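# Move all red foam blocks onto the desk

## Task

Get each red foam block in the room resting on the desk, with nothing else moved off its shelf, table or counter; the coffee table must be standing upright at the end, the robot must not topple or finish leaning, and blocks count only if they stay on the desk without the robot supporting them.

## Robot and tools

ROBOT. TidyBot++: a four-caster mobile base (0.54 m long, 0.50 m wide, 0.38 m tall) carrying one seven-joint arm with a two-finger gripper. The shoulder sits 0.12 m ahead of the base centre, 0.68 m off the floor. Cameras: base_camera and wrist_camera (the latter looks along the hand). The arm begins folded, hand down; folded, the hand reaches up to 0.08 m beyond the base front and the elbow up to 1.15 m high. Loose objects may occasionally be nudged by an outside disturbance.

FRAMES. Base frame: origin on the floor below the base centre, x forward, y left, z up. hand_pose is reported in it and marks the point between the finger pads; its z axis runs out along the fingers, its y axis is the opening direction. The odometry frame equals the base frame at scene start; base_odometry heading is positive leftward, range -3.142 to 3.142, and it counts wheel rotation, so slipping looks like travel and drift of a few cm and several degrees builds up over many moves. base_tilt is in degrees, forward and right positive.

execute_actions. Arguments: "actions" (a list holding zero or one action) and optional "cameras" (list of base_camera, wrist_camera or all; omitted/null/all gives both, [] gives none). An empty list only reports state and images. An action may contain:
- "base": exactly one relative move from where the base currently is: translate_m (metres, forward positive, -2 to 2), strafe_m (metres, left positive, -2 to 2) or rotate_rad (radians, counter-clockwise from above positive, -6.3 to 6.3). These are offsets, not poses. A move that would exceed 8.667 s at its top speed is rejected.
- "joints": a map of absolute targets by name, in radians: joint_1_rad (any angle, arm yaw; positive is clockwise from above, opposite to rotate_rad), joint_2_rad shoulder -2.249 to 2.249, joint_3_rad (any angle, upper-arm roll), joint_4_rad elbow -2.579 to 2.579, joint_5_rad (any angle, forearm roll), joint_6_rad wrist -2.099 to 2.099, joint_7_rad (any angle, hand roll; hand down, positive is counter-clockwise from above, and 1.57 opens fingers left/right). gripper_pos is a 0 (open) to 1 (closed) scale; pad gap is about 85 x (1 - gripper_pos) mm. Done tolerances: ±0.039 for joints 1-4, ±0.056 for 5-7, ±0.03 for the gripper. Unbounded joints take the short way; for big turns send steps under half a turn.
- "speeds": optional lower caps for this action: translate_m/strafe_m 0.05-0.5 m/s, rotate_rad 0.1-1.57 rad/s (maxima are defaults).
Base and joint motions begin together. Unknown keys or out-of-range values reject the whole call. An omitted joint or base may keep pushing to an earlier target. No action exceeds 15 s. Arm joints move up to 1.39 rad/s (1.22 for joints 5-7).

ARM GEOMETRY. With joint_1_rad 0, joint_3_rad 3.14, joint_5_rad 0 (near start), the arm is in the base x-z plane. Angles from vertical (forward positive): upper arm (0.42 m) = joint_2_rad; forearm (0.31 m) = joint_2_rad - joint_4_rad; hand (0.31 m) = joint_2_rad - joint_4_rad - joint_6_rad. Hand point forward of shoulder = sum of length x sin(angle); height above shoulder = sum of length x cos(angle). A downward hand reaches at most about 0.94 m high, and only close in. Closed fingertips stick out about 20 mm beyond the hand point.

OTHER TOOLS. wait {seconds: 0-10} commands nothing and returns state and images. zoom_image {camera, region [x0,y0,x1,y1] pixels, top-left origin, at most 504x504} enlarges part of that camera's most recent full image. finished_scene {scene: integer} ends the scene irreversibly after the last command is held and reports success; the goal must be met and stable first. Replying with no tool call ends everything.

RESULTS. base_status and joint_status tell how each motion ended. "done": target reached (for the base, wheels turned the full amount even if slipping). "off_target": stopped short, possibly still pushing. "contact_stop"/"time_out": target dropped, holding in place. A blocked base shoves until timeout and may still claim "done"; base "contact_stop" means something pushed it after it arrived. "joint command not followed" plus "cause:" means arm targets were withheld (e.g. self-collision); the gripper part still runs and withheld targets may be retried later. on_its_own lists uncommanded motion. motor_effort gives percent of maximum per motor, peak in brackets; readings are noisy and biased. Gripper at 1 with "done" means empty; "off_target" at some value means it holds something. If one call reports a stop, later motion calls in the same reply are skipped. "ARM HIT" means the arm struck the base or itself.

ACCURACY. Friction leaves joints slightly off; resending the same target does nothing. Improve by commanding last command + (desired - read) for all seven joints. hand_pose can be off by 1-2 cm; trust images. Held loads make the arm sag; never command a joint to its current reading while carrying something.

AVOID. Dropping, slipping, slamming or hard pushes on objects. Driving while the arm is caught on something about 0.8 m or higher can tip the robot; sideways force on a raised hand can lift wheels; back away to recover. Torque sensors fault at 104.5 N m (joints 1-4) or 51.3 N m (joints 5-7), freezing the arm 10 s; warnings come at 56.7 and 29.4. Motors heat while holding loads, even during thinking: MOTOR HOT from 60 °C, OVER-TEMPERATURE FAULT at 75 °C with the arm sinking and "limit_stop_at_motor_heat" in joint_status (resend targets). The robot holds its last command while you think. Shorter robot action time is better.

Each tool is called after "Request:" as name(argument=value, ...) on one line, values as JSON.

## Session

Request:
execute_actions(actions=[])

Scene clock: 0.00 s.
base_odometry: x=+0.000 y=+0.000 heading=+0.000 (m, m, rad; odometry frame)
base_tilt: forward=+0.3 right=-0.5 (deg)
base_status: not commanded
joint_positions: joint_1_rad=-0.025 joint_2_rad=-0.350 joint_3_rad=+3.146 joint_4_rad=-2.504 joint_5_rad=+0.041 joint_6_rad=-0.843 joint_7_rad=+1.558 gripper_pos=+0.000
joint_status: not commanded
motor_effort: joint_1_rad=+0 joint_2_rad=-1 joint_3_rad=+0 joint_4_rad=+11 joint_5_rad=+1 joint_6_rad=-1 joint_7_rad=+1 (%)
hand_pose: x=+0.2823 y=-0.0047 z=+0.5961 quat_wxyz=(+0.014, +0.997, +0.016, +0.073) (m; base frame)
pictures: base_camera, wrist_camera
Images, in order (width x height): base_camera 644x364, wrist_camera 644x476.

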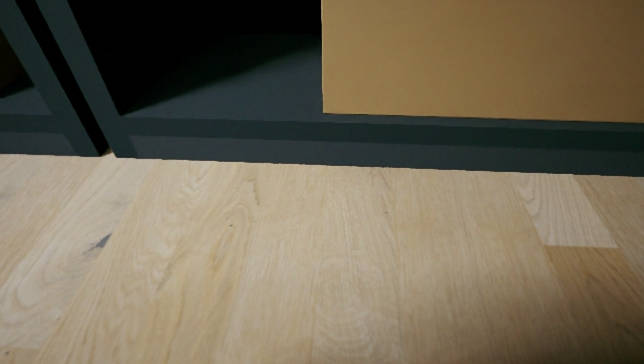

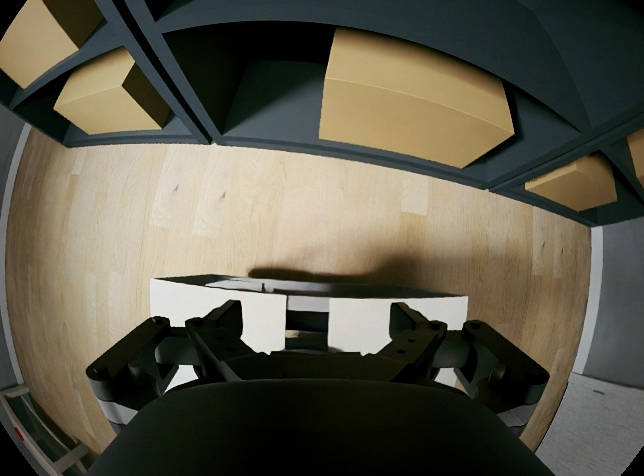

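Request:
zoom_image(camera="wrist_camera", region=[0, 360, 120, 476])

Region (0, 360, 120, 476) of wrist_camera's 644x476 image, scaled by 4.200; it fills the top 487 rows of this view, and the rest is white.

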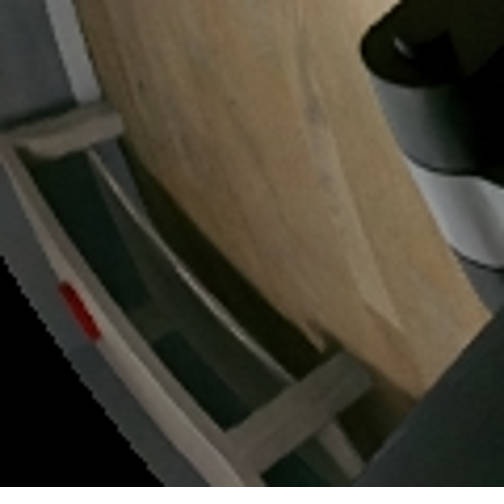

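Request:
execute_actions(actions=[{"joints": {"joint_1_rad": -2.4, "joint_2_rad": -0.3, "joint_3_rad": 3.14, "joint_4_rad": -0.4, "joint_5_rad": 0.0, "joint_6_rad": -2.05, "joint_7_rad": 1.57}}], cameras=["wrist_camera"])

Scene clock: 5.50 s.
base_odometry: x=+0.000 y=+0.000 heading=+0.000 (m, m, rad; odometry frame)
base_tilt: forward=+0.3 right=-0.5 (deg)
base_status: not commanded
joint_positions: joint_1_rad=-2.385 joint_2_rad=-0.322 joint_3_rad=+3.145 joint_4_rad=-0.414 joint_5_rad=+0.022 joint_6_rad=-2.027 joint_7_rad=+1.558 gripper_pos=+0.000
joint_status: all done
motor_effort: joint_1_rad=+0(2) joint_2_rad=+6(8) joint_3_rad=+0(1) joint_4_rad=+5(17) joint_5_rad=+1(1) joint_6_rad=+6(5) joint_7_rad=+0(1) (%)
hand_pose: x=+0.0056 y=+0.1150 z=+1.2319 quat_wxyz=(-0.454, +0.337, +0.804, +0.184) (m; base frame)
pictures: wrist_camera
Images, in order (width x height): wrist_camera 644x476.

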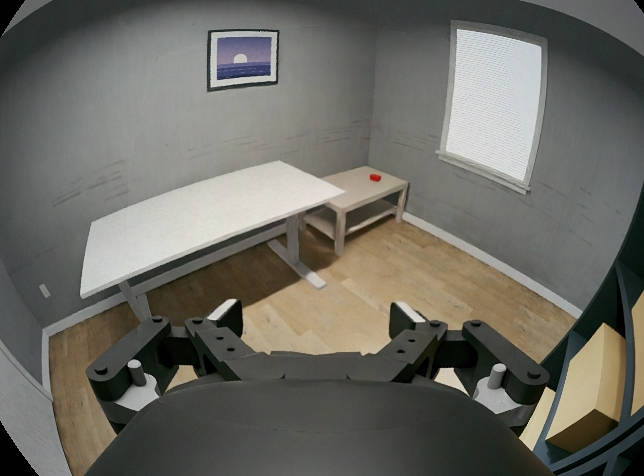

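Request:
zoom_image(camera="wrist_camera", region=[260, 140, 440, 300])

Region (260, 140, 440, 300) of wrist_camera's 644x476 image, scaled by 2.800.

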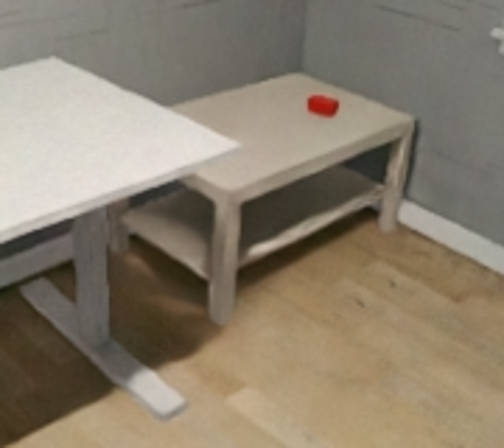

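Request:
execute_actions(actions=[{"base": {"translate_m": -0.35}, "joints": {"joint_1_rad": -1.2, "joint_2_rad": -0.7, "joint_4_rad": -0.7, "joint_5_rad": 1.3, "gripper_pos": 1.0}}])

Scene clock: 19.53 s.
base_odometry: x=-0.350 y=+0.000 heading=+0.000 (m, m, rad; odometry frame)
base_tilt: forward=+0.3 right=-0.5 (deg)
base_status: done
joint_positions: joint_1_rad=-1.212 joint_2_rad=-0.684 joint_3_rad=+3.145 joint_4_rad=-0.682 joint_5_rad=+1.282 joint_6_rad=-2.027 joint_7_rad=+1.558 gripper_pos=+0.999
joint_status: all done
motor_effort: joint_1_rad=+0(1) joint_2_rad=+24(25) joint_3_rad=-2(2) joint_4_rad=+0(5) joint_5_rad=+1(2) joint_6_rad=+6(7) joint_7_rad=-1(1) (%)
hand_pose: x=+0.3034 y=-0.2692 z=+1.1847 quat_wxyz=(+0.015, +0.848, -0.037, +0.528) (m; base frame)
pictures: base_camera, wrist_camera
Images, in order (width x height): base_camera 644x364, wrist_camera 644x476.

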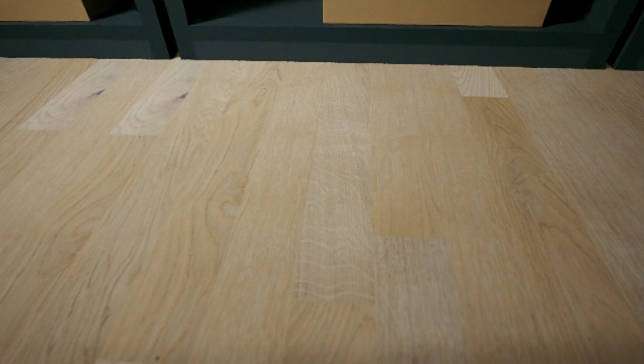

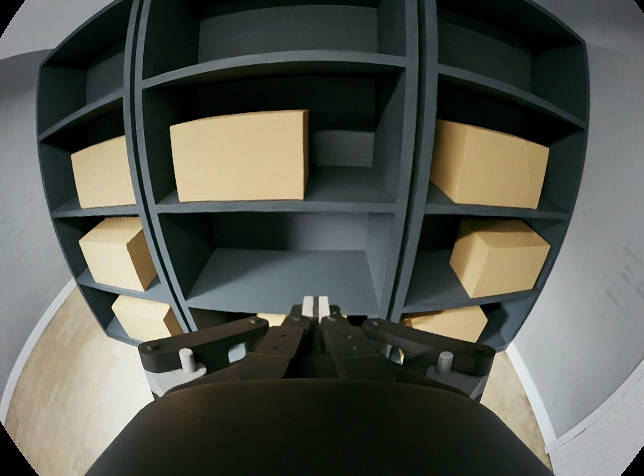

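Request:
execute_actions(actions=[{"base": {"strafe_m": 1.62}, "joints": {"joint_1_rad": 0.3, "joint_2_rad": -0.3, "joint_4_rad": -0.4, "joint_5_rad": -0.02, "joint_6_rad": -1.9}}])

Scene clock: 24.83 s.
base_odometry: x=-0.350 y=+1.620 heading=+0.000 (m, m, rad; odometry frame)
base_tilt: forward=+0.3 right=-0.5 (deg)
base_status: done
joint_positions: joint_1_rad=+0.286 joint_2_rad=-0.319 joint_3_rad=+3.144 joint_4_rad=-0.417 joint_5_rad=-0.003 joint_6_rad=-1.924 joint_7_rad=+1.558 gripper_pos=+0.999
joint_status: all done
motor_effort: joint_1_rad=+0(1) joint_2_rad=+6(28) joint_3_rad=+0(3) joint_4_rad=+6(5) joint_5_rad=+0(1) joint_6_rad=+7(7) joint_7_rad=+0(1) (%)
hand_pose: x=+0.2910 y=-0.0493 z=+1.2585 quat_wxyz=(+0.072, +0.838, -0.126, +0.526) (m; base frame)
pictures: base_camera, wrist_camera
Images, in order (width x height): base_camera 644x364, wrist_camera 644x476.

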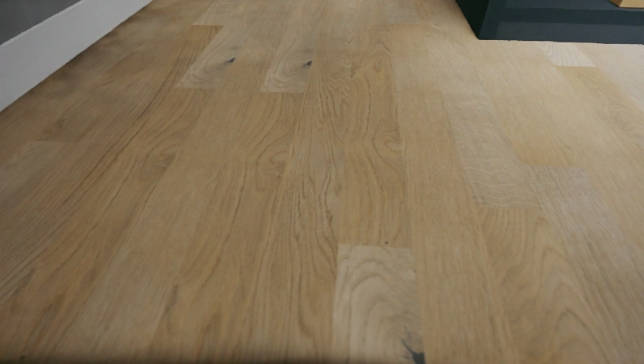

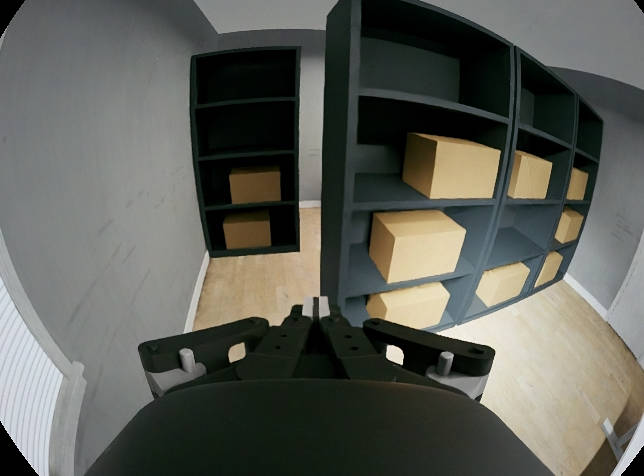

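Request:
execute_actions(actions=[{"base": {"translate_m": 1.9}, "joints": {"joint_1_rad": 1.25, "joint_6_rad": -2.0}}])

Scene clock: 31.10 s.
base_odometry: x=+1.550 y=+1.621 heading=+0.000 (m, m, rad; odometry frame)
base_tilt: forward=+0.3 right=-0.5 (deg)
base_status: done
joint_positions: joint_1_rad=+1.236 joint_2_rad=-0.315 joint_3_rad=+3.144 joint_4_rad=-0.413 joint_5_rad=-0.004 joint_6_rad=-1.976 joint_7_rad=+1.558 gripper_pos=+0.999
joint_status: all done
motor_effort: joint_1_rad=+0(0) joint_2_rad=+6(11) joint_3_rad=+0(1) joint_4_rad=+6(6) joint_5_rad=+1(2) joint_6_rad=+7(8) joint_7_rad=+1(0) (%)
hand_pose: x=+0.1773 y=-0.1632 z=+1.2446 quat_wxyz=(+0.292, +0.699, -0.503, +0.417) (m; base frame)
pictures: base_camera, wrist_camera
Images, in order (width x height): base_camera 644x364, wrist_camera 644x476.

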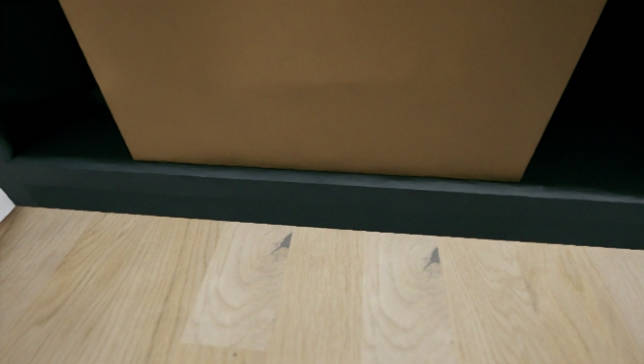

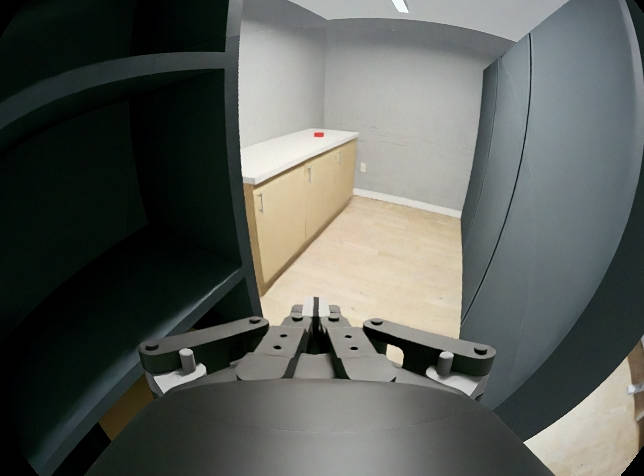

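Request:
zoom_image(camera="wrist_camera", region=[230, 100, 410, 300])

Region (230, 100, 410, 300) of wrist_camera's 644x476 image, scaled by 2.520; it fills the left 454 columns of this view, and the rest is white.

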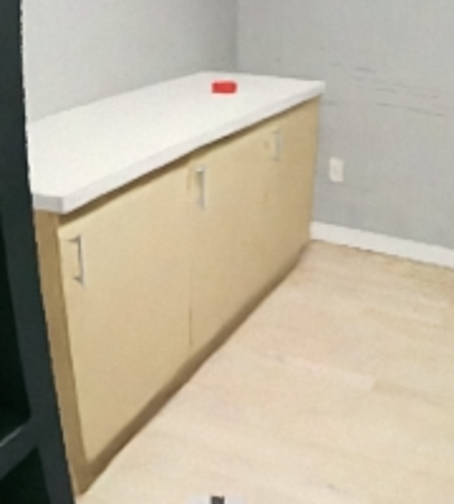

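Request:
execute_actions(actions=[{"base": {"strafe_m": -2.0}, "joints": {"joint_1_rad": 0.55, "gripper_pos": 0.0}}])

Scene clock: 41.37 s.
base_odometry: x=+1.552 y=-0.379 heading=+0.001 (m, m, rad; odometry frame)
base_tilt: forward=+0.3 right=-0.5 (deg)
base_status: done
joint_positions: joint_1_rad=+0.564 joint_2_rad=-0.310 joint_3_rad=+3.144 joint_4_rad=-0.411 joint_5_rad=-0.004 joint_6_rad=-1.977 joint_7_rad=+1.558 gripper_pos=+0.000
joint_status: all done
motor_effort: joint_1_rad=+0(1) joint_2_rad=+6(12) joint_3_rad=+0(1) joint_4_rad=+6(6) joint_5_rad=+1(0) joint_6_rad=+7(7) joint_7_rad=+0(0) (%)
hand_pose: x=+0.2680 y=-0.0925 z=+1.2439 quat_wxyz=(+0.137, +0.826, -0.245, +0.488) (m; base frame)
pictures: base_camera, wrist_camera
Images, in order (width x height): base_camera 644x364, wrist_camera 644x476.

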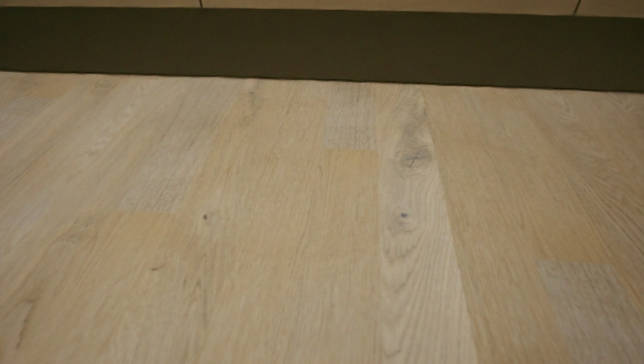

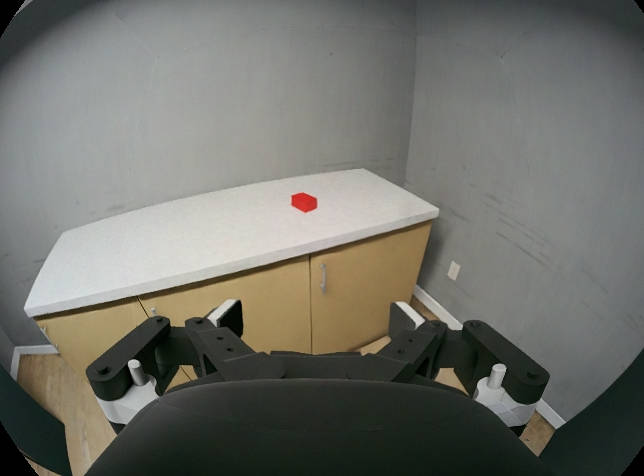

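Request:
zoom_image(camera="wrist_camera", region=[250, 160, 370, 270])

Region (250, 160, 370, 270) of wrist_camera's 644x476 image, scaled by 4.200; it fills the top 462 rows of this view, and the rest is white.

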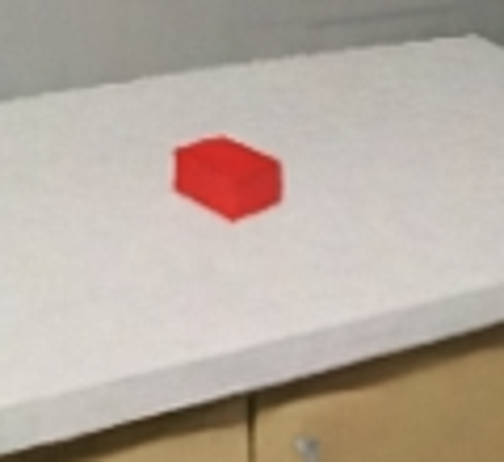

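Request:
execute_actions(actions=[{"base": {"translate_m": 0.5}, "joints": {"joint_1_rad": 1.582, "joint_2_rad": 0.503, "joint_3_rad": 3.14, "joint_4_rad": -0.56, "joint_5_rad": -1.15, "joint_6_rad": -1.845, "joint_7_rad": 2.725}}])

Scene clock: 52.17 s.
base_odometry: x=+2.052 y=-0.379 heading=+0.000 (m, m, rad; odometry frame)
base_tilt: forward=+0.3 right=-0.4 (deg)
base_status: done
joint_positions: joint_1_rad=+1.566 joint_2_rad=+0.491 joint_3_rad=+3.142 joint_4_rad=-0.544 joint_5_rad=-1.131 joint_6_rad=-1.868 joint_7_rad=+2.694 gripper_pos=+0.000
joint_status: all done
motor_effort: joint_1_rad=+0(3) joint_2_rad=-32(37) joint_3_rad=-2(3) joint_4_rad=+13(14) joint_5_rad=-5(6) joint_6_rad=+2(7) joint_7_rad=+0(0) (%)
hand_pose: x=+0.3914 y=-0.4541 z=+1.0578 quat_wxyz=(-0.012, +0.866, +0.027, +0.500) (m; base frame)
pictures: base_camera, wrist_camera
Images, in order (width x height): base_camera 644x364, wrist_camera 644x476.

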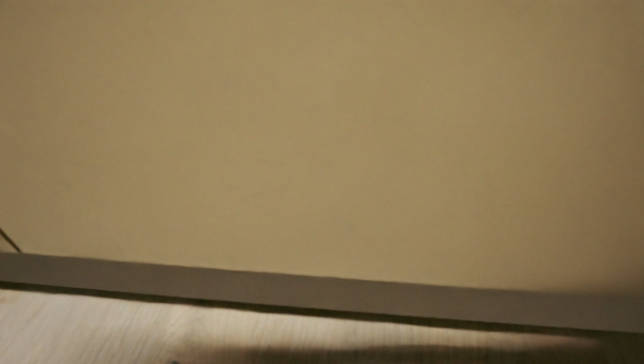

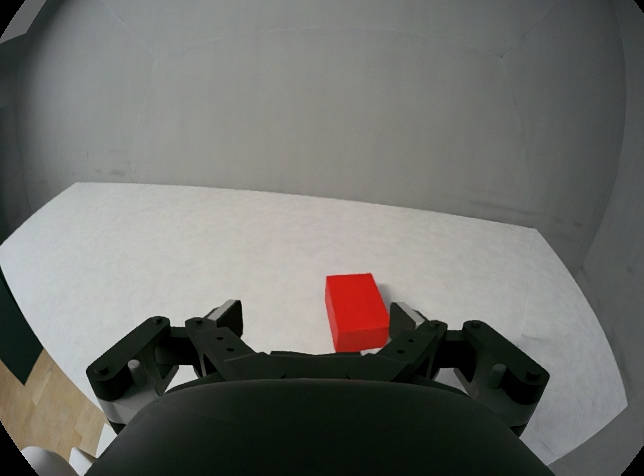

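Request:
zoom_image(camera="wrist_camera", region=[290, 250, 430, 370])

Region (290, 250, 430, 370) of wrist_camera's 644x476 image, scaled by 3.600; it fills the top 432 rows of this view, and the rest is white.

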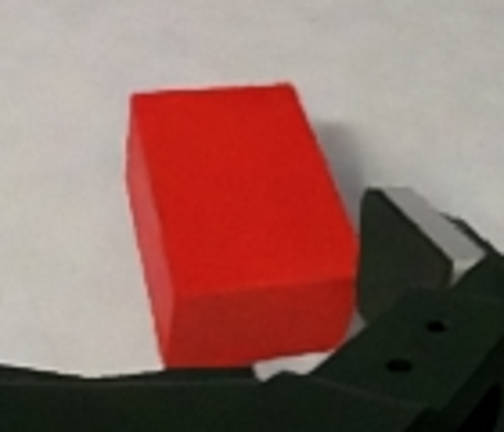

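Request:
execute_actions(actions=[{"joints": {"joint_1_rad": 1.437, "joint_2_rad": 0.594, "joint_4_rad": -0.643, "joint_5_rad": -1.051, "joint_6_rad": -1.709, "joint_7_rad": 2.847}}], cameras=["wrist_camera"])

Scene clock: 56.83 s.
base_odometry: x=+2.052 y=-0.379 heading=+0.000 (m, m, rad; odometry frame)
base_tilt: forward=+0.3 right=-0.4 (deg)
base_status: not commanded
joint_positions: joint_1_rad=+1.439 joint_2_rad=+0.595 joint_3_rad=+3.142 joint_4_rad=-0.633 joint_5_rad=-1.068 joint_6_rad=-1.730 joint_7_rad=+2.815 gripper_pos=+0.000
joint_status: all done
motor_effort: joint_1_rad=+0(2) joint_2_rad=-38(41) joint_3_rad=-3(4) joint_4_rad=+14(16) joint_5_rad=-7(8) joint_6_rad=+1(2) joint_7_rad=+0(1) (%)
hand_pose: x=+0.4575 y=-0.4949 z=+0.9804 quat_wxyz=(-0.035, +0.865, +0.043, +0.498) (m; base frame)
pictures: wrist_camera
Images, in order (width x height): wrist_camera 644x476.

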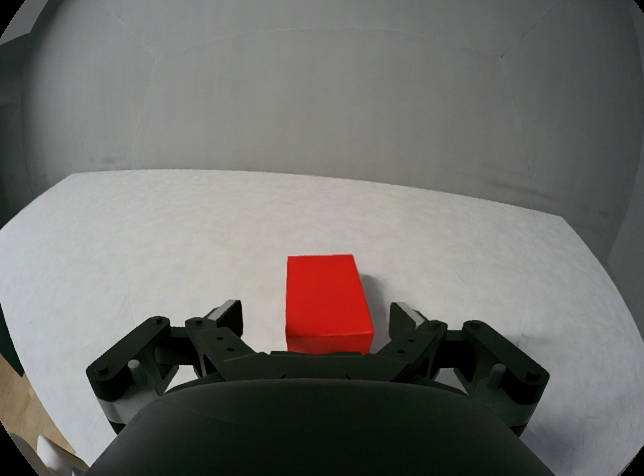

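Request:
execute_actions(actions=[{"joints": {"joint_1_rad": 1.355, "joint_2_rad": 0.594, "joint_4_rad": -0.756, "joint_5_rad": -1.024, "joint_6_rad": -1.599, "joint_7_rad": 2.936}}], cameras=["wrist_camera"])

Scene clock: 60.30 s.
base_odometry: x=+2.052 y=-0.379 heading=+0.000 (m, m, rad; odometry frame)
base_tilt: forward=+0.3 right=-0.4 (deg)
base_status: not commanded
joint_positions: joint_1_rad=+1.359 joint_2_rad=+0.595 joint_3_rad=+3.142 joint_4_rad=-0.745 joint_5_rad=-1.044 joint_6_rad=-1.621 joint_7_rad=+2.904 gripper_pos=+0.000
joint_status: all done
motor_effort: joint_1_rad=+0(2) joint_2_rad=-38(41) joint_3_rad=-3(3) joint_4_rad=+15(16) joint_5_rad=-8(8) joint_6_rad=+0(1) joint_7_rad=+1(0) (%)
hand_pose: x=+0.5007 y=-0.4932 z=+0.9469 quat_wxyz=(-0.033, +0.864, +0.059, +0.499) (m; base frame)
pictures: wrist_camera
Images, in order (width x height): wrist_camera 644x476.

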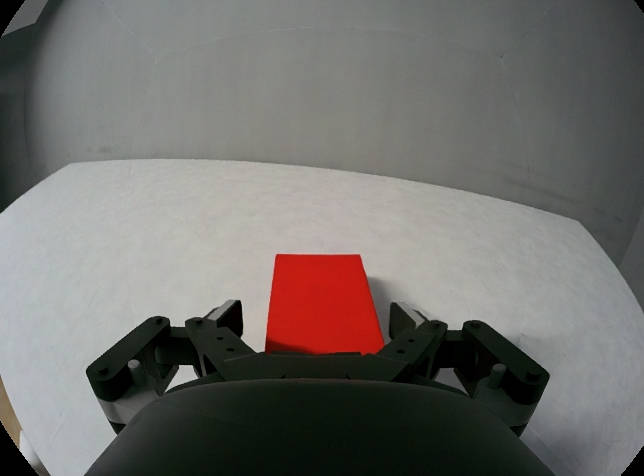

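Request:
execute_actions(actions=[{"joints": {"gripper_pos": 0.7}}], cameras=["wrist_camera"])

Scene clock: 61.60 s.
base_odometry: x=+2.052 y=-0.379 heading=+0.000 (m, m, rad; odometry frame)
base_tilt: forward=+0.3 right=-0.4 (deg)
base_status: not commanded
joint_positions: joint_1_rad=+1.360 joint_2_rad=+0.593 joint_3_rad=+3.142 joint_4_rad=-0.745 joint_5_rad=-1.044 joint_6_rad=-1.620 joint_7_rad=+2.904 gripper_pos=+0.401
joint_status: gripper_pos off_target (ended at +0.401, target +0.700)
motor_effort: joint_1_rad=+0(4) joint_2_rad=-38(39) joint_3_rad=-2(3) joint_4_rad=+15(16) joint_5_rad=-6(7) joint_6_rad=+0(1) joint_7_rad=+1(0) (%)
hand_pose: x=+0.5006 y=-0.4931 z=+0.9476 quat_wxyz=(-0.032, +0.864, +0.059, +0.499) (m; base frame)
pictures: wrist_camera
Images, in order (width x height): wrist_camera 644x476.

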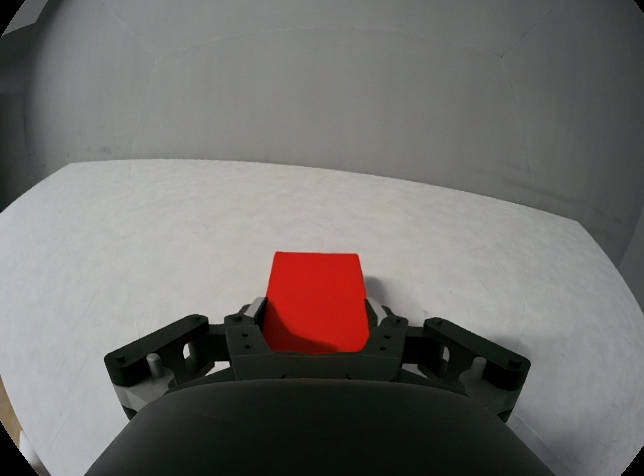

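Request:
execute_actions(actions=[{"base": {"strafe_m": 0.6}, "joints": {"joint_1_rad": 0.45, "joint_2_rad": 0.15, "joint_4_rad": -0.745, "joint_5_rad": -1.024, "joint_6_rad": -2.07, "joint_7_rad": 2.62, "gripper_pos": 0.7}}])

Scene clock: 72.23 s.
base_odometry: x=+2.052 y=+0.221 heading=+0.000 (m, m, rad; odometry frame)
base_tilt: forward=+0.3 right=-0.5 (deg)
base_status: done
joint_positions: joint_1_rad=+0.458 joint_2_rad=+0.155 joint_3_rad=+3.137 joint_4_rad=-0.745 joint_5_rad=-1.036 joint_6_rad=-2.049 joint_7_rad=+2.653 gripper_pos=+0.401
joint_status: gripper_pos off_target (ended at +0.401, target +0.700); the others done
motor_effort: joint_1_rad=+0(4) joint_2_rad=-18(43) joint_3_rad=-1(5) joint_4_rad=+11(16) joint_5_rad=-4(9) joint_6_rad=+2(1) joint_7_rad=+0(0) (%)
hand_pose: x=+0.4810 y=+0.0893 z=+1.0939 quat_wxyz=(-0.241, +0.739, +0.523, +0.349) (m; base frame)
pictures: base_camera, wrist_camera
Images, in order (width x height): base_camera 644x364, wrist_camera 644x476.

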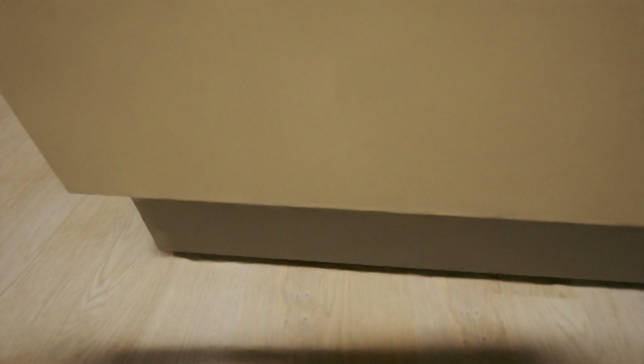

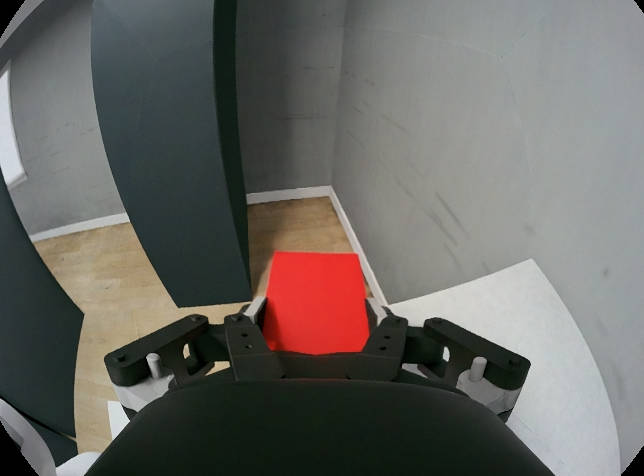

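Request:
execute_actions(actions=[{"base": {"translate_m": -0.53}, "joints": {"joint_1_rad": -0.6, "joint_2_rad": -0.3, "joint_3_rad": 3.14, "joint_4_rad": -0.745, "joint_5_rad": 0.02, "joint_6_rad": -2.07, "joint_7_rad": 1.54, "gripper_pos": 0.7}}])

Scene clock: 89.87 s.
base_odometry: x=+1.521 y=+0.221 heading=+0.000 (m, m, rad; odometry frame)
base_tilt: forward=+0.2 right=-0.5 (deg)
base_status: done
joint_positions: joint_1_rad=-0.585 joint_2_rad=-0.292 joint_3_rad=+3.137 joint_4_rad=-0.745 joint_5_rad=-0.001 joint_6_rad=-2.052 joint_7_rad=+1.572 gripper_pos=+0.401
joint_status: gripper_pos off_target (ended at +0.401, target +0.700); the others done
motor_effort: joint_1_rad=+0(1) joint_2_rad=+1(23) joint_3_rad=+0(1) joint_4_rad=+10(12) joint_5_rad=+1(5) joint_6_rad=+4(5) joint_7_rad=+1(1) (%)
hand_pose: x=+0.2853 y=+0.1138 z=+1.1169 quat_wxyz=(-0.090, +0.909, +0.277, +0.299) (m; base frame)
pictures: base_camera, wrist_camera
Images, in order (width x height): base_camera 644x364, wrist_camera 644x476.

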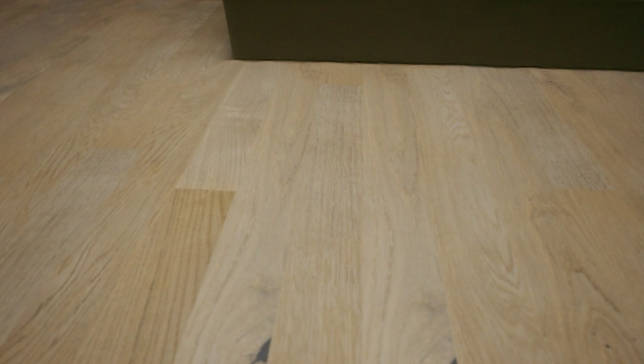

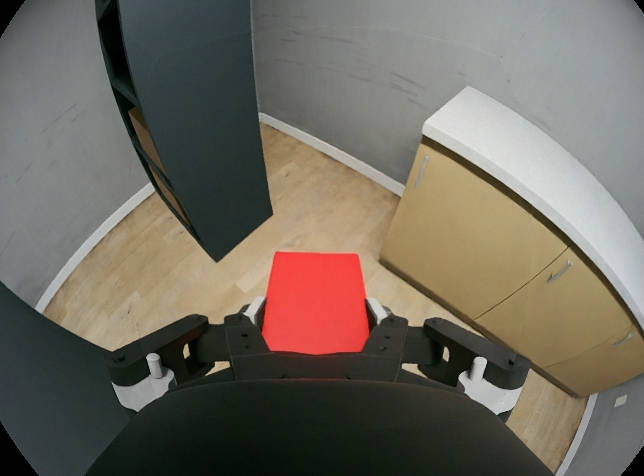

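Request:
execute_actions(actions=[{"base": {"strafe_m": 1.4}, "joints": {"joint_1_rad": -3.15, "joint_2_rad": -0.3, "joint_4_rad": -0.45, "joint_5_rad": 0.02, "joint_6_rad": -2.07, "joint_7_rad": 1.54, "gripper_pos": 0.7}}])

Scene clock: 94.53 s.
base_odometry: x=+1.521 y=+1.621 heading=+0.000 (m, m, rad; odometry frame)
base_tilt: forward=+0.3 right=-0.5 (deg)
base_status: done
joint_positions: joint_1_rad=-3.136 joint_2_rad=-0.293 joint_3_rad=+3.137 joint_4_rad=-0.469 joint_5_rad=+0.004 joint_6_rad=-2.052 joint_7_rad=+1.572 gripper_pos=+0.401
joint_status: gripper_pos off_target (ended at +0.401, target +0.700); the others done
motor_effort: joint_1_rad=+0(0) joint_2_rad=+4(5) joint_3_rad=+0(2) joint_4_rad=+7(11) joint_5_rad=+1(0) joint_6_rad=+6(6) joint_7_rad=+1(0) (%)
hand_pose: x=-0.0608 y=-0.0008 z=+1.2039 quat_wxyz=(-0.441, +0.001, +0.897, +0.002) (m; base frame)
pictures: base_camera, wrist_camera
Images, in order (width x height): base_camera 644x364, wrist_camera 644x476.

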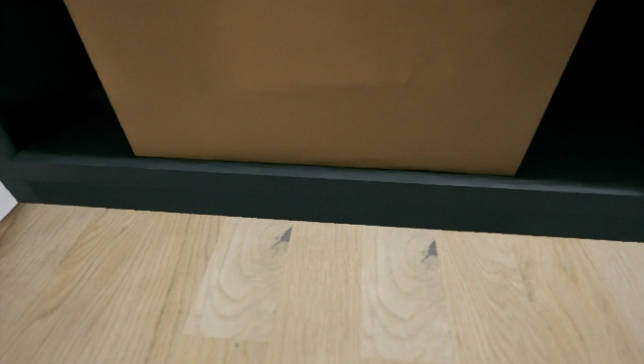

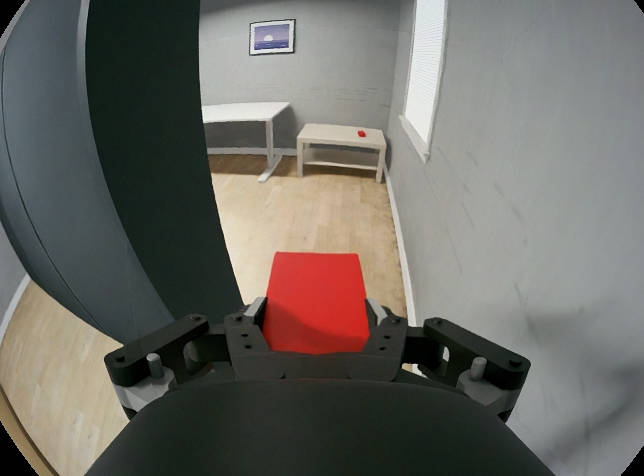

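Request:
zoom_image(camera="wrist_camera", region=[200, 80, 410, 210])

Region (200, 80, 410, 210) of wrist_camera's 644x476 image, scaled by 2.400; it fills the top 312 rows of this view, and the rest is white.

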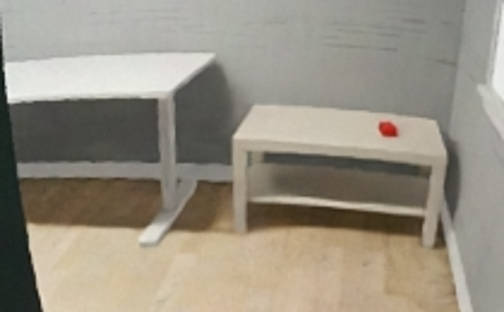

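Request:
execute_actions(actions=[{"base": {"translate_m": -2.0}, "joints": {"joint_1_rad": -3.91, "joint_2_rad": -0.45, "joint_4_rad": -1.75, "joint_5_rad": 0.0, "joint_6_rad": -1.08, "joint_7_rad": 1.54, "gripper_pos": 0.7}}])

Scene clock: 105.13 s.
base_odometry: x=-0.479 y=+1.621 heading=+0.000 (m, m, rad; odometry frame)
base_tilt: forward=+0.2 right=-0.5 (deg)
base_status: done
joint_positions: joint_1_rad=-3.895 joint_2_rad=-0.429 joint_3_rad=+3.137 joint_4_rad=-1.739 joint_5_rad=+0.004 joint_6_rad=-1.102 joint_7_rad=+1.572 gripper_pos=+0.401
joint_status: gripper_pos off_target (ended at +0.401, target +0.700); the others done
motor_effort: joint_1_rad=+0(0) joint_2_rad=-4(9) joint_3_rad=+1(1) joint_4_rad=+19(19) joint_5_rad=+0(1) joint_6_rad=+5(7) joint_7_rad=+0(1) (%)
hand_pose: x=-0.1247 y=-0.2315 z=+0.9133 quat_wxyz=(-0.332, -0.346, +0.868, -0.129) (m; base frame)
pictures: base_camera, wrist_camera
Images, in order (width x height): base_camera 644x364, wrist_camera 644x476.

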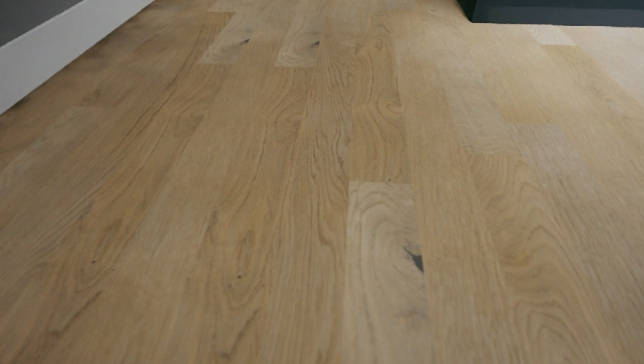

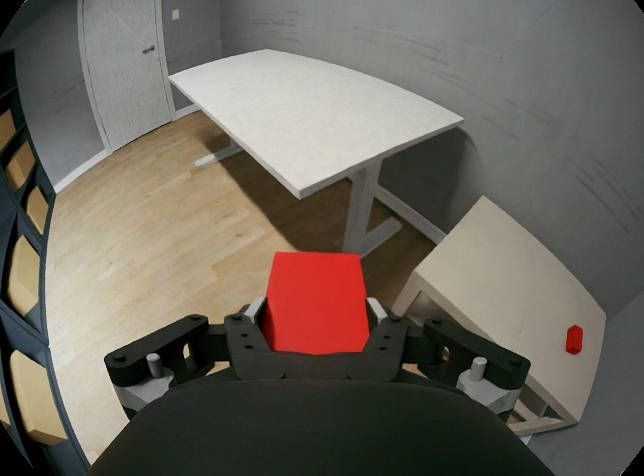

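Request:
execute_actions(actions=[{"joints": {"joint_1_rad": -3.97, "joint_2_rad": 0.765, "joint_4_rad": -0.934, "joint_6_rad": -0.36, "gripper_pos": 0.7}}], cameras=["wrist_camera"])

Scene clock: 109.57 s.
base_odometry: x=-0.479 y=+1.621 heading=+0.000 (m, m, rad; odometry frame)
base_tilt: forward=+0.2 right=-0.4 (deg)
base_status: not commanded
joint_positions: joint_1_rad=-3.954 joint_2_rad=+0.762 joint_3_rad=+3.137 joint_4_rad=-0.954 joint_5_rad=+0.004 joint_6_rad=-0.386 joint_7_rad=+1.572 gripper_pos=+0.401
joint_status: gripper_pos off_target (ended at +0.401, target +0.700); the others done
motor_effort: joint_1_rad=+0(0) joint_2_rad=-49(52) joint_3_rad=-1(1) joint_4_rad=+20(20) joint_5_rad=+0(0) joint_6_rad=+7(7) joint_7_rad=+1(0) (%)
hand_pose: x=-0.4768 y=-0.6338 z=+0.7828 quat_wxyz=(-0.456, -0.345, +0.797, -0.197) (m; base frame)
pictures: wrist_camera
Images, in order (width x height): wrist_camera 644x476.

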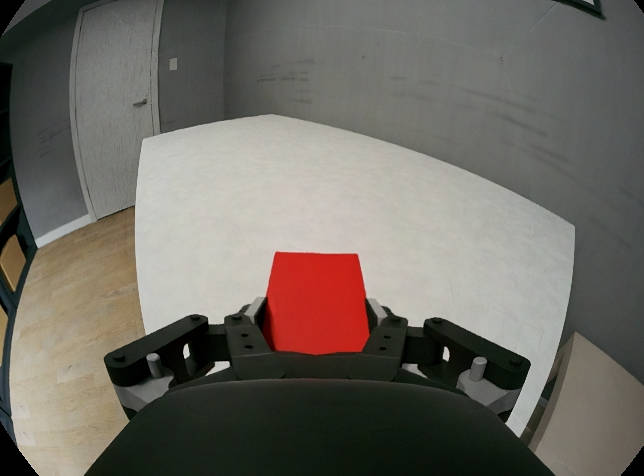

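Request:
execute_actions(actions=[{"joints": {"joint_2_rad": 0.797, "joint_6_rad": -0.325, "gripper_pos": 0.7}}], cameras=["wrist_camera"])

Scene clock: 110.73 s.
base_odometry: x=-0.479 y=+1.621 heading=+0.000 (m, m, rad; odometry frame)
base_tilt: forward=+0.2 right=-0.4 (deg)
base_status: not commanded
joint_positions: joint_1_rad=-3.954 joint_2_rad=+0.785 joint_3_rad=+3.137 joint_4_rad=-0.952 joint_5_rad=+0.004 joint_6_rad=-0.349 joint_7_rad=+1.572 gripper_pos=+0.401
joint_status: gripper_pos off_target (ended at +0.401, target +0.700); the others done
motor_effort: joint_1_rad=+0(0) joint_2_rad=-50(51) joint_3_rad=-1(1) joint_4_rad=+20(21) joint_5_rad=+1(1) joint_6_rad=+7(8) joint_7_rad=+0(0) (%)
hand_pose: x=-0.4826 y=-0.6400 z=+0.7747 quat_wxyz=(-0.463, -0.343, +0.793, -0.200) (m; base frame)
pictures: wrist_camera
Images, in order (width x height): wrist_camera 644x476.

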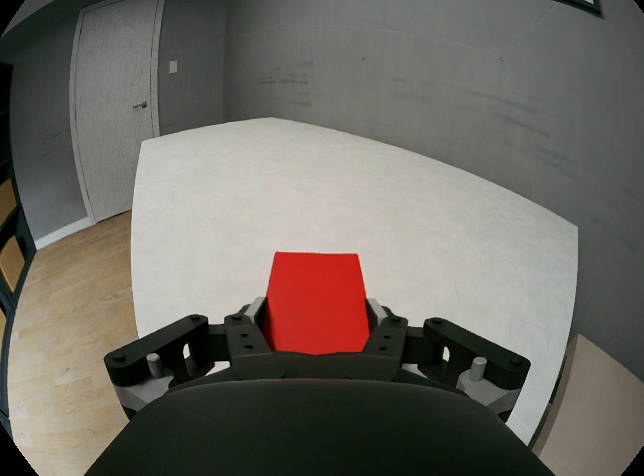

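Request:
execute_actions(actions=[{"joints": {"joint_2_rad": 0.813, "gripper_pos": 0.7}}], cameras=["wrist_camera"])

Scene clock: 111.73 s.
base_odometry: x=-0.479 y=+1.621 heading=+0.000 (m, m, rad; odometry frame)
base_tilt: forward=+0.2 right=-0.4 (deg)
base_status: not commanded
joint_positions: joint_1_rad=-3.954 joint_2_rad=+0.798 joint_3_rad=+3.137 joint_4_rad=-0.951 joint_5_rad=+0.004 joint_6_rad=-0.349 joint_7_rad=+1.572 gripper_pos=+0.401
joint_status: gripper_pos off_target (ended at +0.401, target +0.700); the others done
motor_effort: joint_1_rad=+0(0) joint_2_rad=-50(51) joint_3_rad=-1(1) joint_4_rad=+21(21) joint_5_rad=+0(1) joint_6_rad=+6(7) joint_7_rad=+0(0) (%)
hand_pose: x=-0.4835 y=-0.6410 z=+0.7632 quat_wxyz=(-0.458, -0.344, +0.796, -0.197) (m; base frame)
pictures: wrist_camera
Images, in order (width x height): wrist_camera 644x476.

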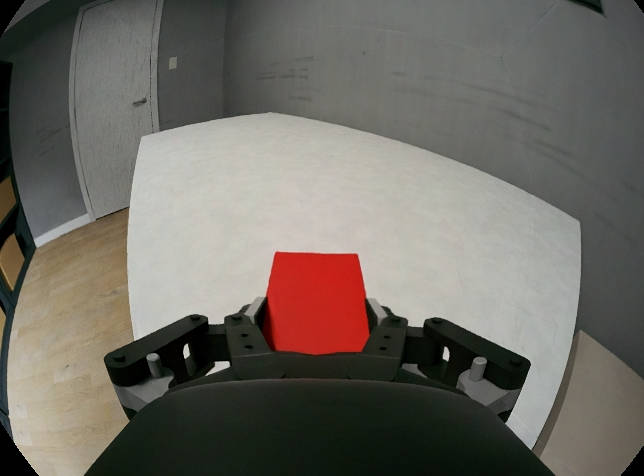

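Request:
execute_actions(actions=[{"joints": {"joint_2_rad": 0.826, "gripper_pos": 0.7}}], cameras=["wrist_camera"])

Scene clock: 112.83 s.
base_odometry: x=-0.479 y=+1.621 heading=+0.000 (m, m, rad; odometry frame)
base_tilt: forward=+0.2 right=-0.4 (deg)
base_status: not commanded
joint_positions: joint_1_rad=-3.954 joint_2_rad=+0.806 joint_3_rad=+3.137 joint_4_rad=-0.950 joint_5_rad=+0.004 joint_6_rad=-0.347 joint_7_rad=+1.572 gripper_pos=+0.401
joint_status: gripper_pos off_target (ended at +0.401, target +0.700); the others done
motor_effort: joint_1_rad=+0(0) joint_2_rad=-49(52) joint_3_rad=-1(0) joint_4_rad=+20(20) joint_5_rad=+0(0) joint_6_rad=+6(7) joint_7_rad=+0(1) (%)
hand_pose: x=-0.4842 y=-0.6417 z=+0.7572 quat_wxyz=(-0.456, -0.345, +0.797, -0.197) (m; base frame)
pictures: wrist_camera
Images, in order (width x height): wrist_camera 644x476.

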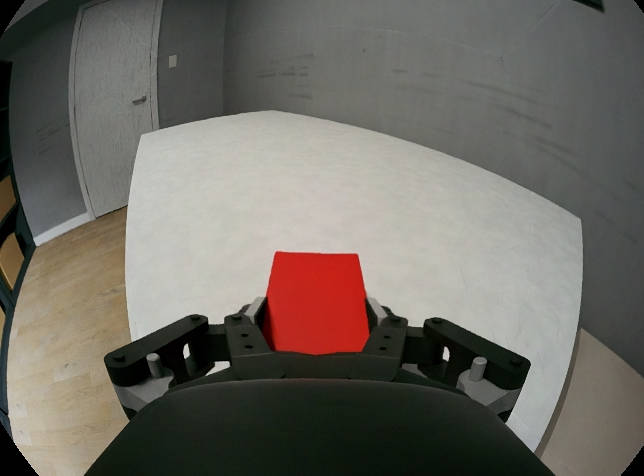

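Request:
execute_actions(actions=[{"joints": {"joint_2_rad": 0.808, "gripper_pos": 0.0}}], cameras=["wrist_camera"])

Scene clock: 114.10 s.
base_odometry: x=-0.479 y=+1.621 heading=+0.000 (m, m, rad; odometry frame)
base_tilt: forward=+0.2 right=-0.4 (deg)
base_status: not commanded
joint_positions: joint_1_rad=-3.954 joint_2_rad=+0.806 joint_3_rad=+3.137 joint_4_rad=-0.950 joint_5_rad=+0.004 joint_6_rad=-0.347 joint_7_rad=+1.572 gripper_pos=+0.000
joint_status: all done
motor_effort: joint_1_rad=+0(0) joint_2_rad=-50(51) joint_3_rad=-1(1) joint_4_rad=+20(20) joint_5_rad=+1(0) joint_6_rad=+7(7) joint_7_rad=+1(0) (%)
hand_pose: x=-0.4842 y=-0.6417 z=+0.7573 quat_wxyz=(-0.456, -0.345, +0.797, -0.197) (m; base frame)
pictures: wrist_camera
Images, in order (width x height): wrist_camera 644x476.

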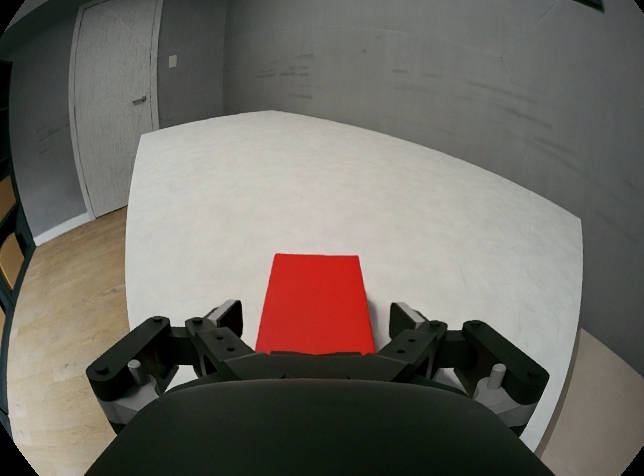

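Request:
execute_actions(actions=[{"joints": {"joint_2_rad": 0.71}}], cameras=[])

Request:
execute_actions(actions=[{"base": {"strafe_m": 0.22}, "joints": {"joint_1_rad": -2.875, "joint_2_rad": 0.54, "joint_4_rad": -1.76, "joint_6_rad": 0.02}}])

Scene clock: 119.63 s.
base_odometry: x=-0.479 y=+1.621 heading=+0.000 (m, m, rad; odometry frame)
base_tilt: forward=+0.2 right=-0.4 (deg)
base_status: not commanded
joint_positions: joint_1_rad=-3.954 joint_2_rad=+0.711 joint_3_rad=+3.137 joint_4_rad=-0.941 joint_5_rad=+0.004 joint_6_rad=-0.346 joint_7_rad=+1.572 gripper_pos=+0.000
joint_status: all done
motor_effort: joint_1_rad=+0(0) joint_2_rad=-47(54) joint_3_rad=-1(0) joint_4_rad=+20(22) joint_5_rad=+1(0) joint_6_rad=+6(7) joint_7_rad=+0(0) (%)
hand_pose: x=-0.4777 y=-0.6349 z=+0.8457 quat_wxyz=(-0.497, -0.334, +0.772, -0.214) (m; base frame)
pictures: none
No camera images: the call's "cameras" was empty. Leave "cameras" out to get every camera's image.

Scene clock: 122.03 s.
base_odometry: x=-0.480 y=+1.841 heading=+0.000 (m, m, rad; odometry frame)
base_tilt: forward=+0.2 right=-0.5 (deg)
base_status: done
joint_positions: joint_1_rad=-2.882 joint_2_rad=+0.562 joint_3_rad=+3.148 joint_4_rad=-1.745 joint_5_rad=+0.004 joint_6_rad=-0.005 joint_7_rad=+1.572 gripper_pos=+0.000
joint_status: all done
motor_effort: joint_1_rad=+0(7) joint_2_rad=-37(53) joint_3_rad=-1(4) joint_4_rad=+15(21) joint_5_rad=+1(1) joint_6_rad=+5(8) joint_7_rad=+1(0) (%)
hand_pose: x=-0.5442 y=+0.1790 z=+0.6164 quat_wxyz=(-0.399, +0.118, +0.907, +0.056) (m; base frame)
pictures: base_camera, wrist_camera
Images, in order (width x height): base_camera 644x364, wrist_camera 644x476.

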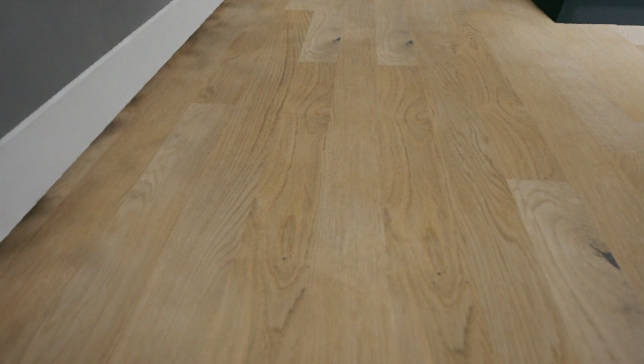

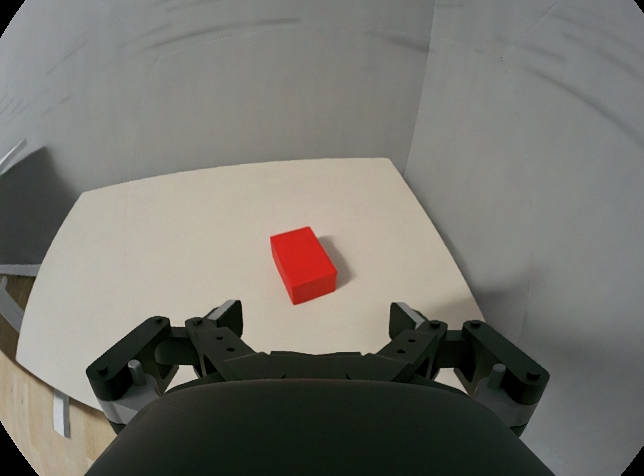

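Request:
zoom_image(camera="wrist_camera", region=[245, 210, 365, 320])

Region (245, 210, 365, 320) of wrist_camera's 644x476 image, scaled by 4.200; it fills the top 462 rows of this view, and the rest is white.

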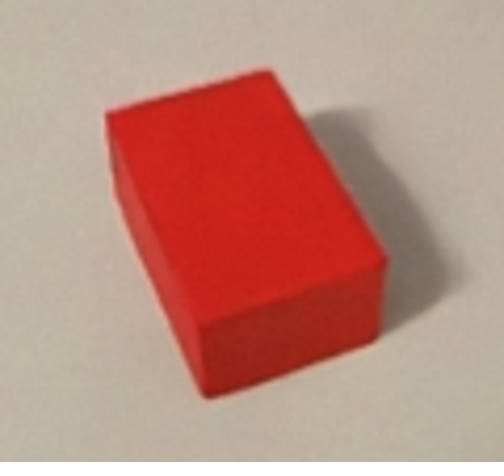

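Request:
execute_actions(actions=[{"joints": {"joint_1_rad": -2.733, "joint_2_rad": 0.885, "joint_3_rad": 3.14, "joint_4_rad": -1.61, "joint_5_rad": 0.789, "joint_6_rad": 0.525, "joint_7_rad": 1.04}}], cameras=["wrist_camera"])

Scene clock: 128.43 s.
base_odometry: x=-0.480 y=+1.841 heading=+0.000 (m, m, rad; odometry frame)
base_tilt: forward=+0.2 right=-0.5 (deg)
base_status: not commanded
joint_positions: joint_1_rad=-2.747 joint_2_rad=+0.883 joint_3_rad=+3.148 joint_4_rad=-1.627 joint_5_rad=+0.774 joint_6_rad=+0.501 joint_7_rad=+1.070 gripper_pos=+0.000
joint_status: all done
motor_effort: joint_1_rad=+0(1) joint_2_rad=-44(47) joint_3_rad=-2(2) joint_4_rad=+13(16) joint_5_rad=-1(2) joint_6_rad=+5(6) joint_7_rad=+0(0) (%)
hand_pose: x=-0.6204 y=+0.1976 z=+0.5371 quat_wxyz=(-0.497, -0.001, +0.868, +0.001) (m; base frame)
pictures: wrist_camera
Images, in order (width x height): wrist_camera 644x476.

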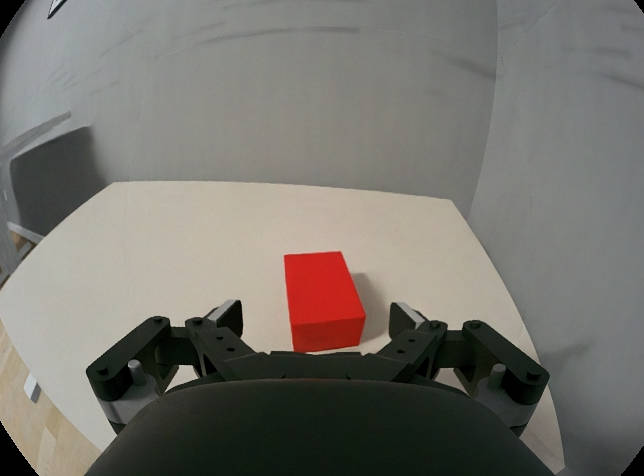

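Request:
zoom_image(camera="wrist_camera", region=[230, 235, 400, 365])

Region (230, 235, 400, 365) of wrist_camera's 644x476 image, scaled by 2.965; it fills the top 385 rows of this view, and the rest is white.

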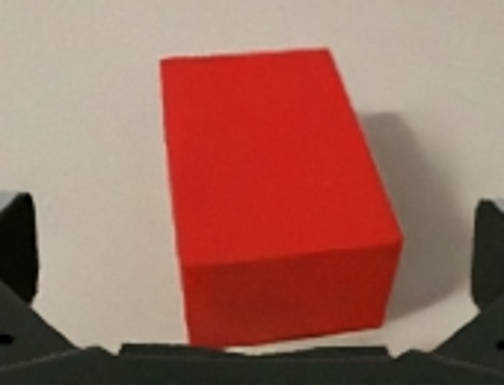

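Request:
execute_actions(actions=[{"base": {"translate_m": -0.072}, "joints": {"joint_1_rad": -2.724, "joint_2_rad": 0.95}}], cameras=["wrist_camera"])

Scene clock: 133.03 s.
base_odometry: x=-0.552 y=+1.841 heading=+0.000 (m, m, rad; odometry frame)
base_tilt: forward=+0.2 right=-0.5 (deg)
base_status: done
joint_positions: joint_1_rad=-2.736 joint_2_rad=+0.942 joint_3_rad=+3.147 joint_4_rad=-1.624 joint_5_rad=+0.774 joint_6_rad=+0.503 joint_7_rad=+1.070 gripper_pos=+0.000
joint_status: all done
motor_effort: joint_1_rad=+0(2) joint_2_rad=-45(48) joint_3_rad=-2(2) joint_4_rad=+12(15) joint_5_rad=-1(2) joint_6_rad=+5(6) joint_7_rad=+1(0) (%)
hand_pose: x=-0.6104 y=+0.2018 z=+0.4940 quat_wxyz=(-0.474, +0.009, +0.880, -0.006) (m; base frame)
pictures: wrist_camera
Images, in order (width x height): wrist_camera 644x476.

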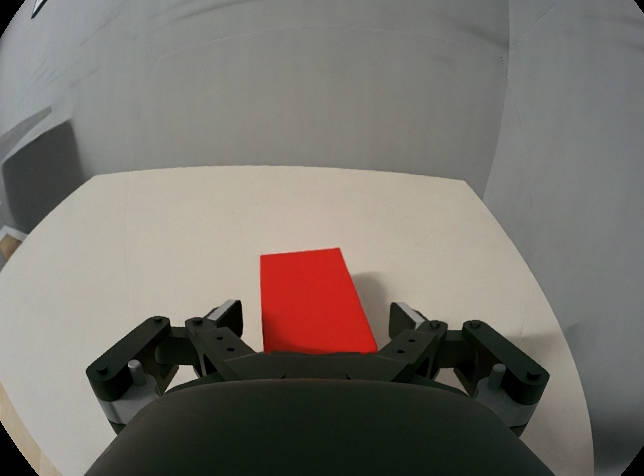

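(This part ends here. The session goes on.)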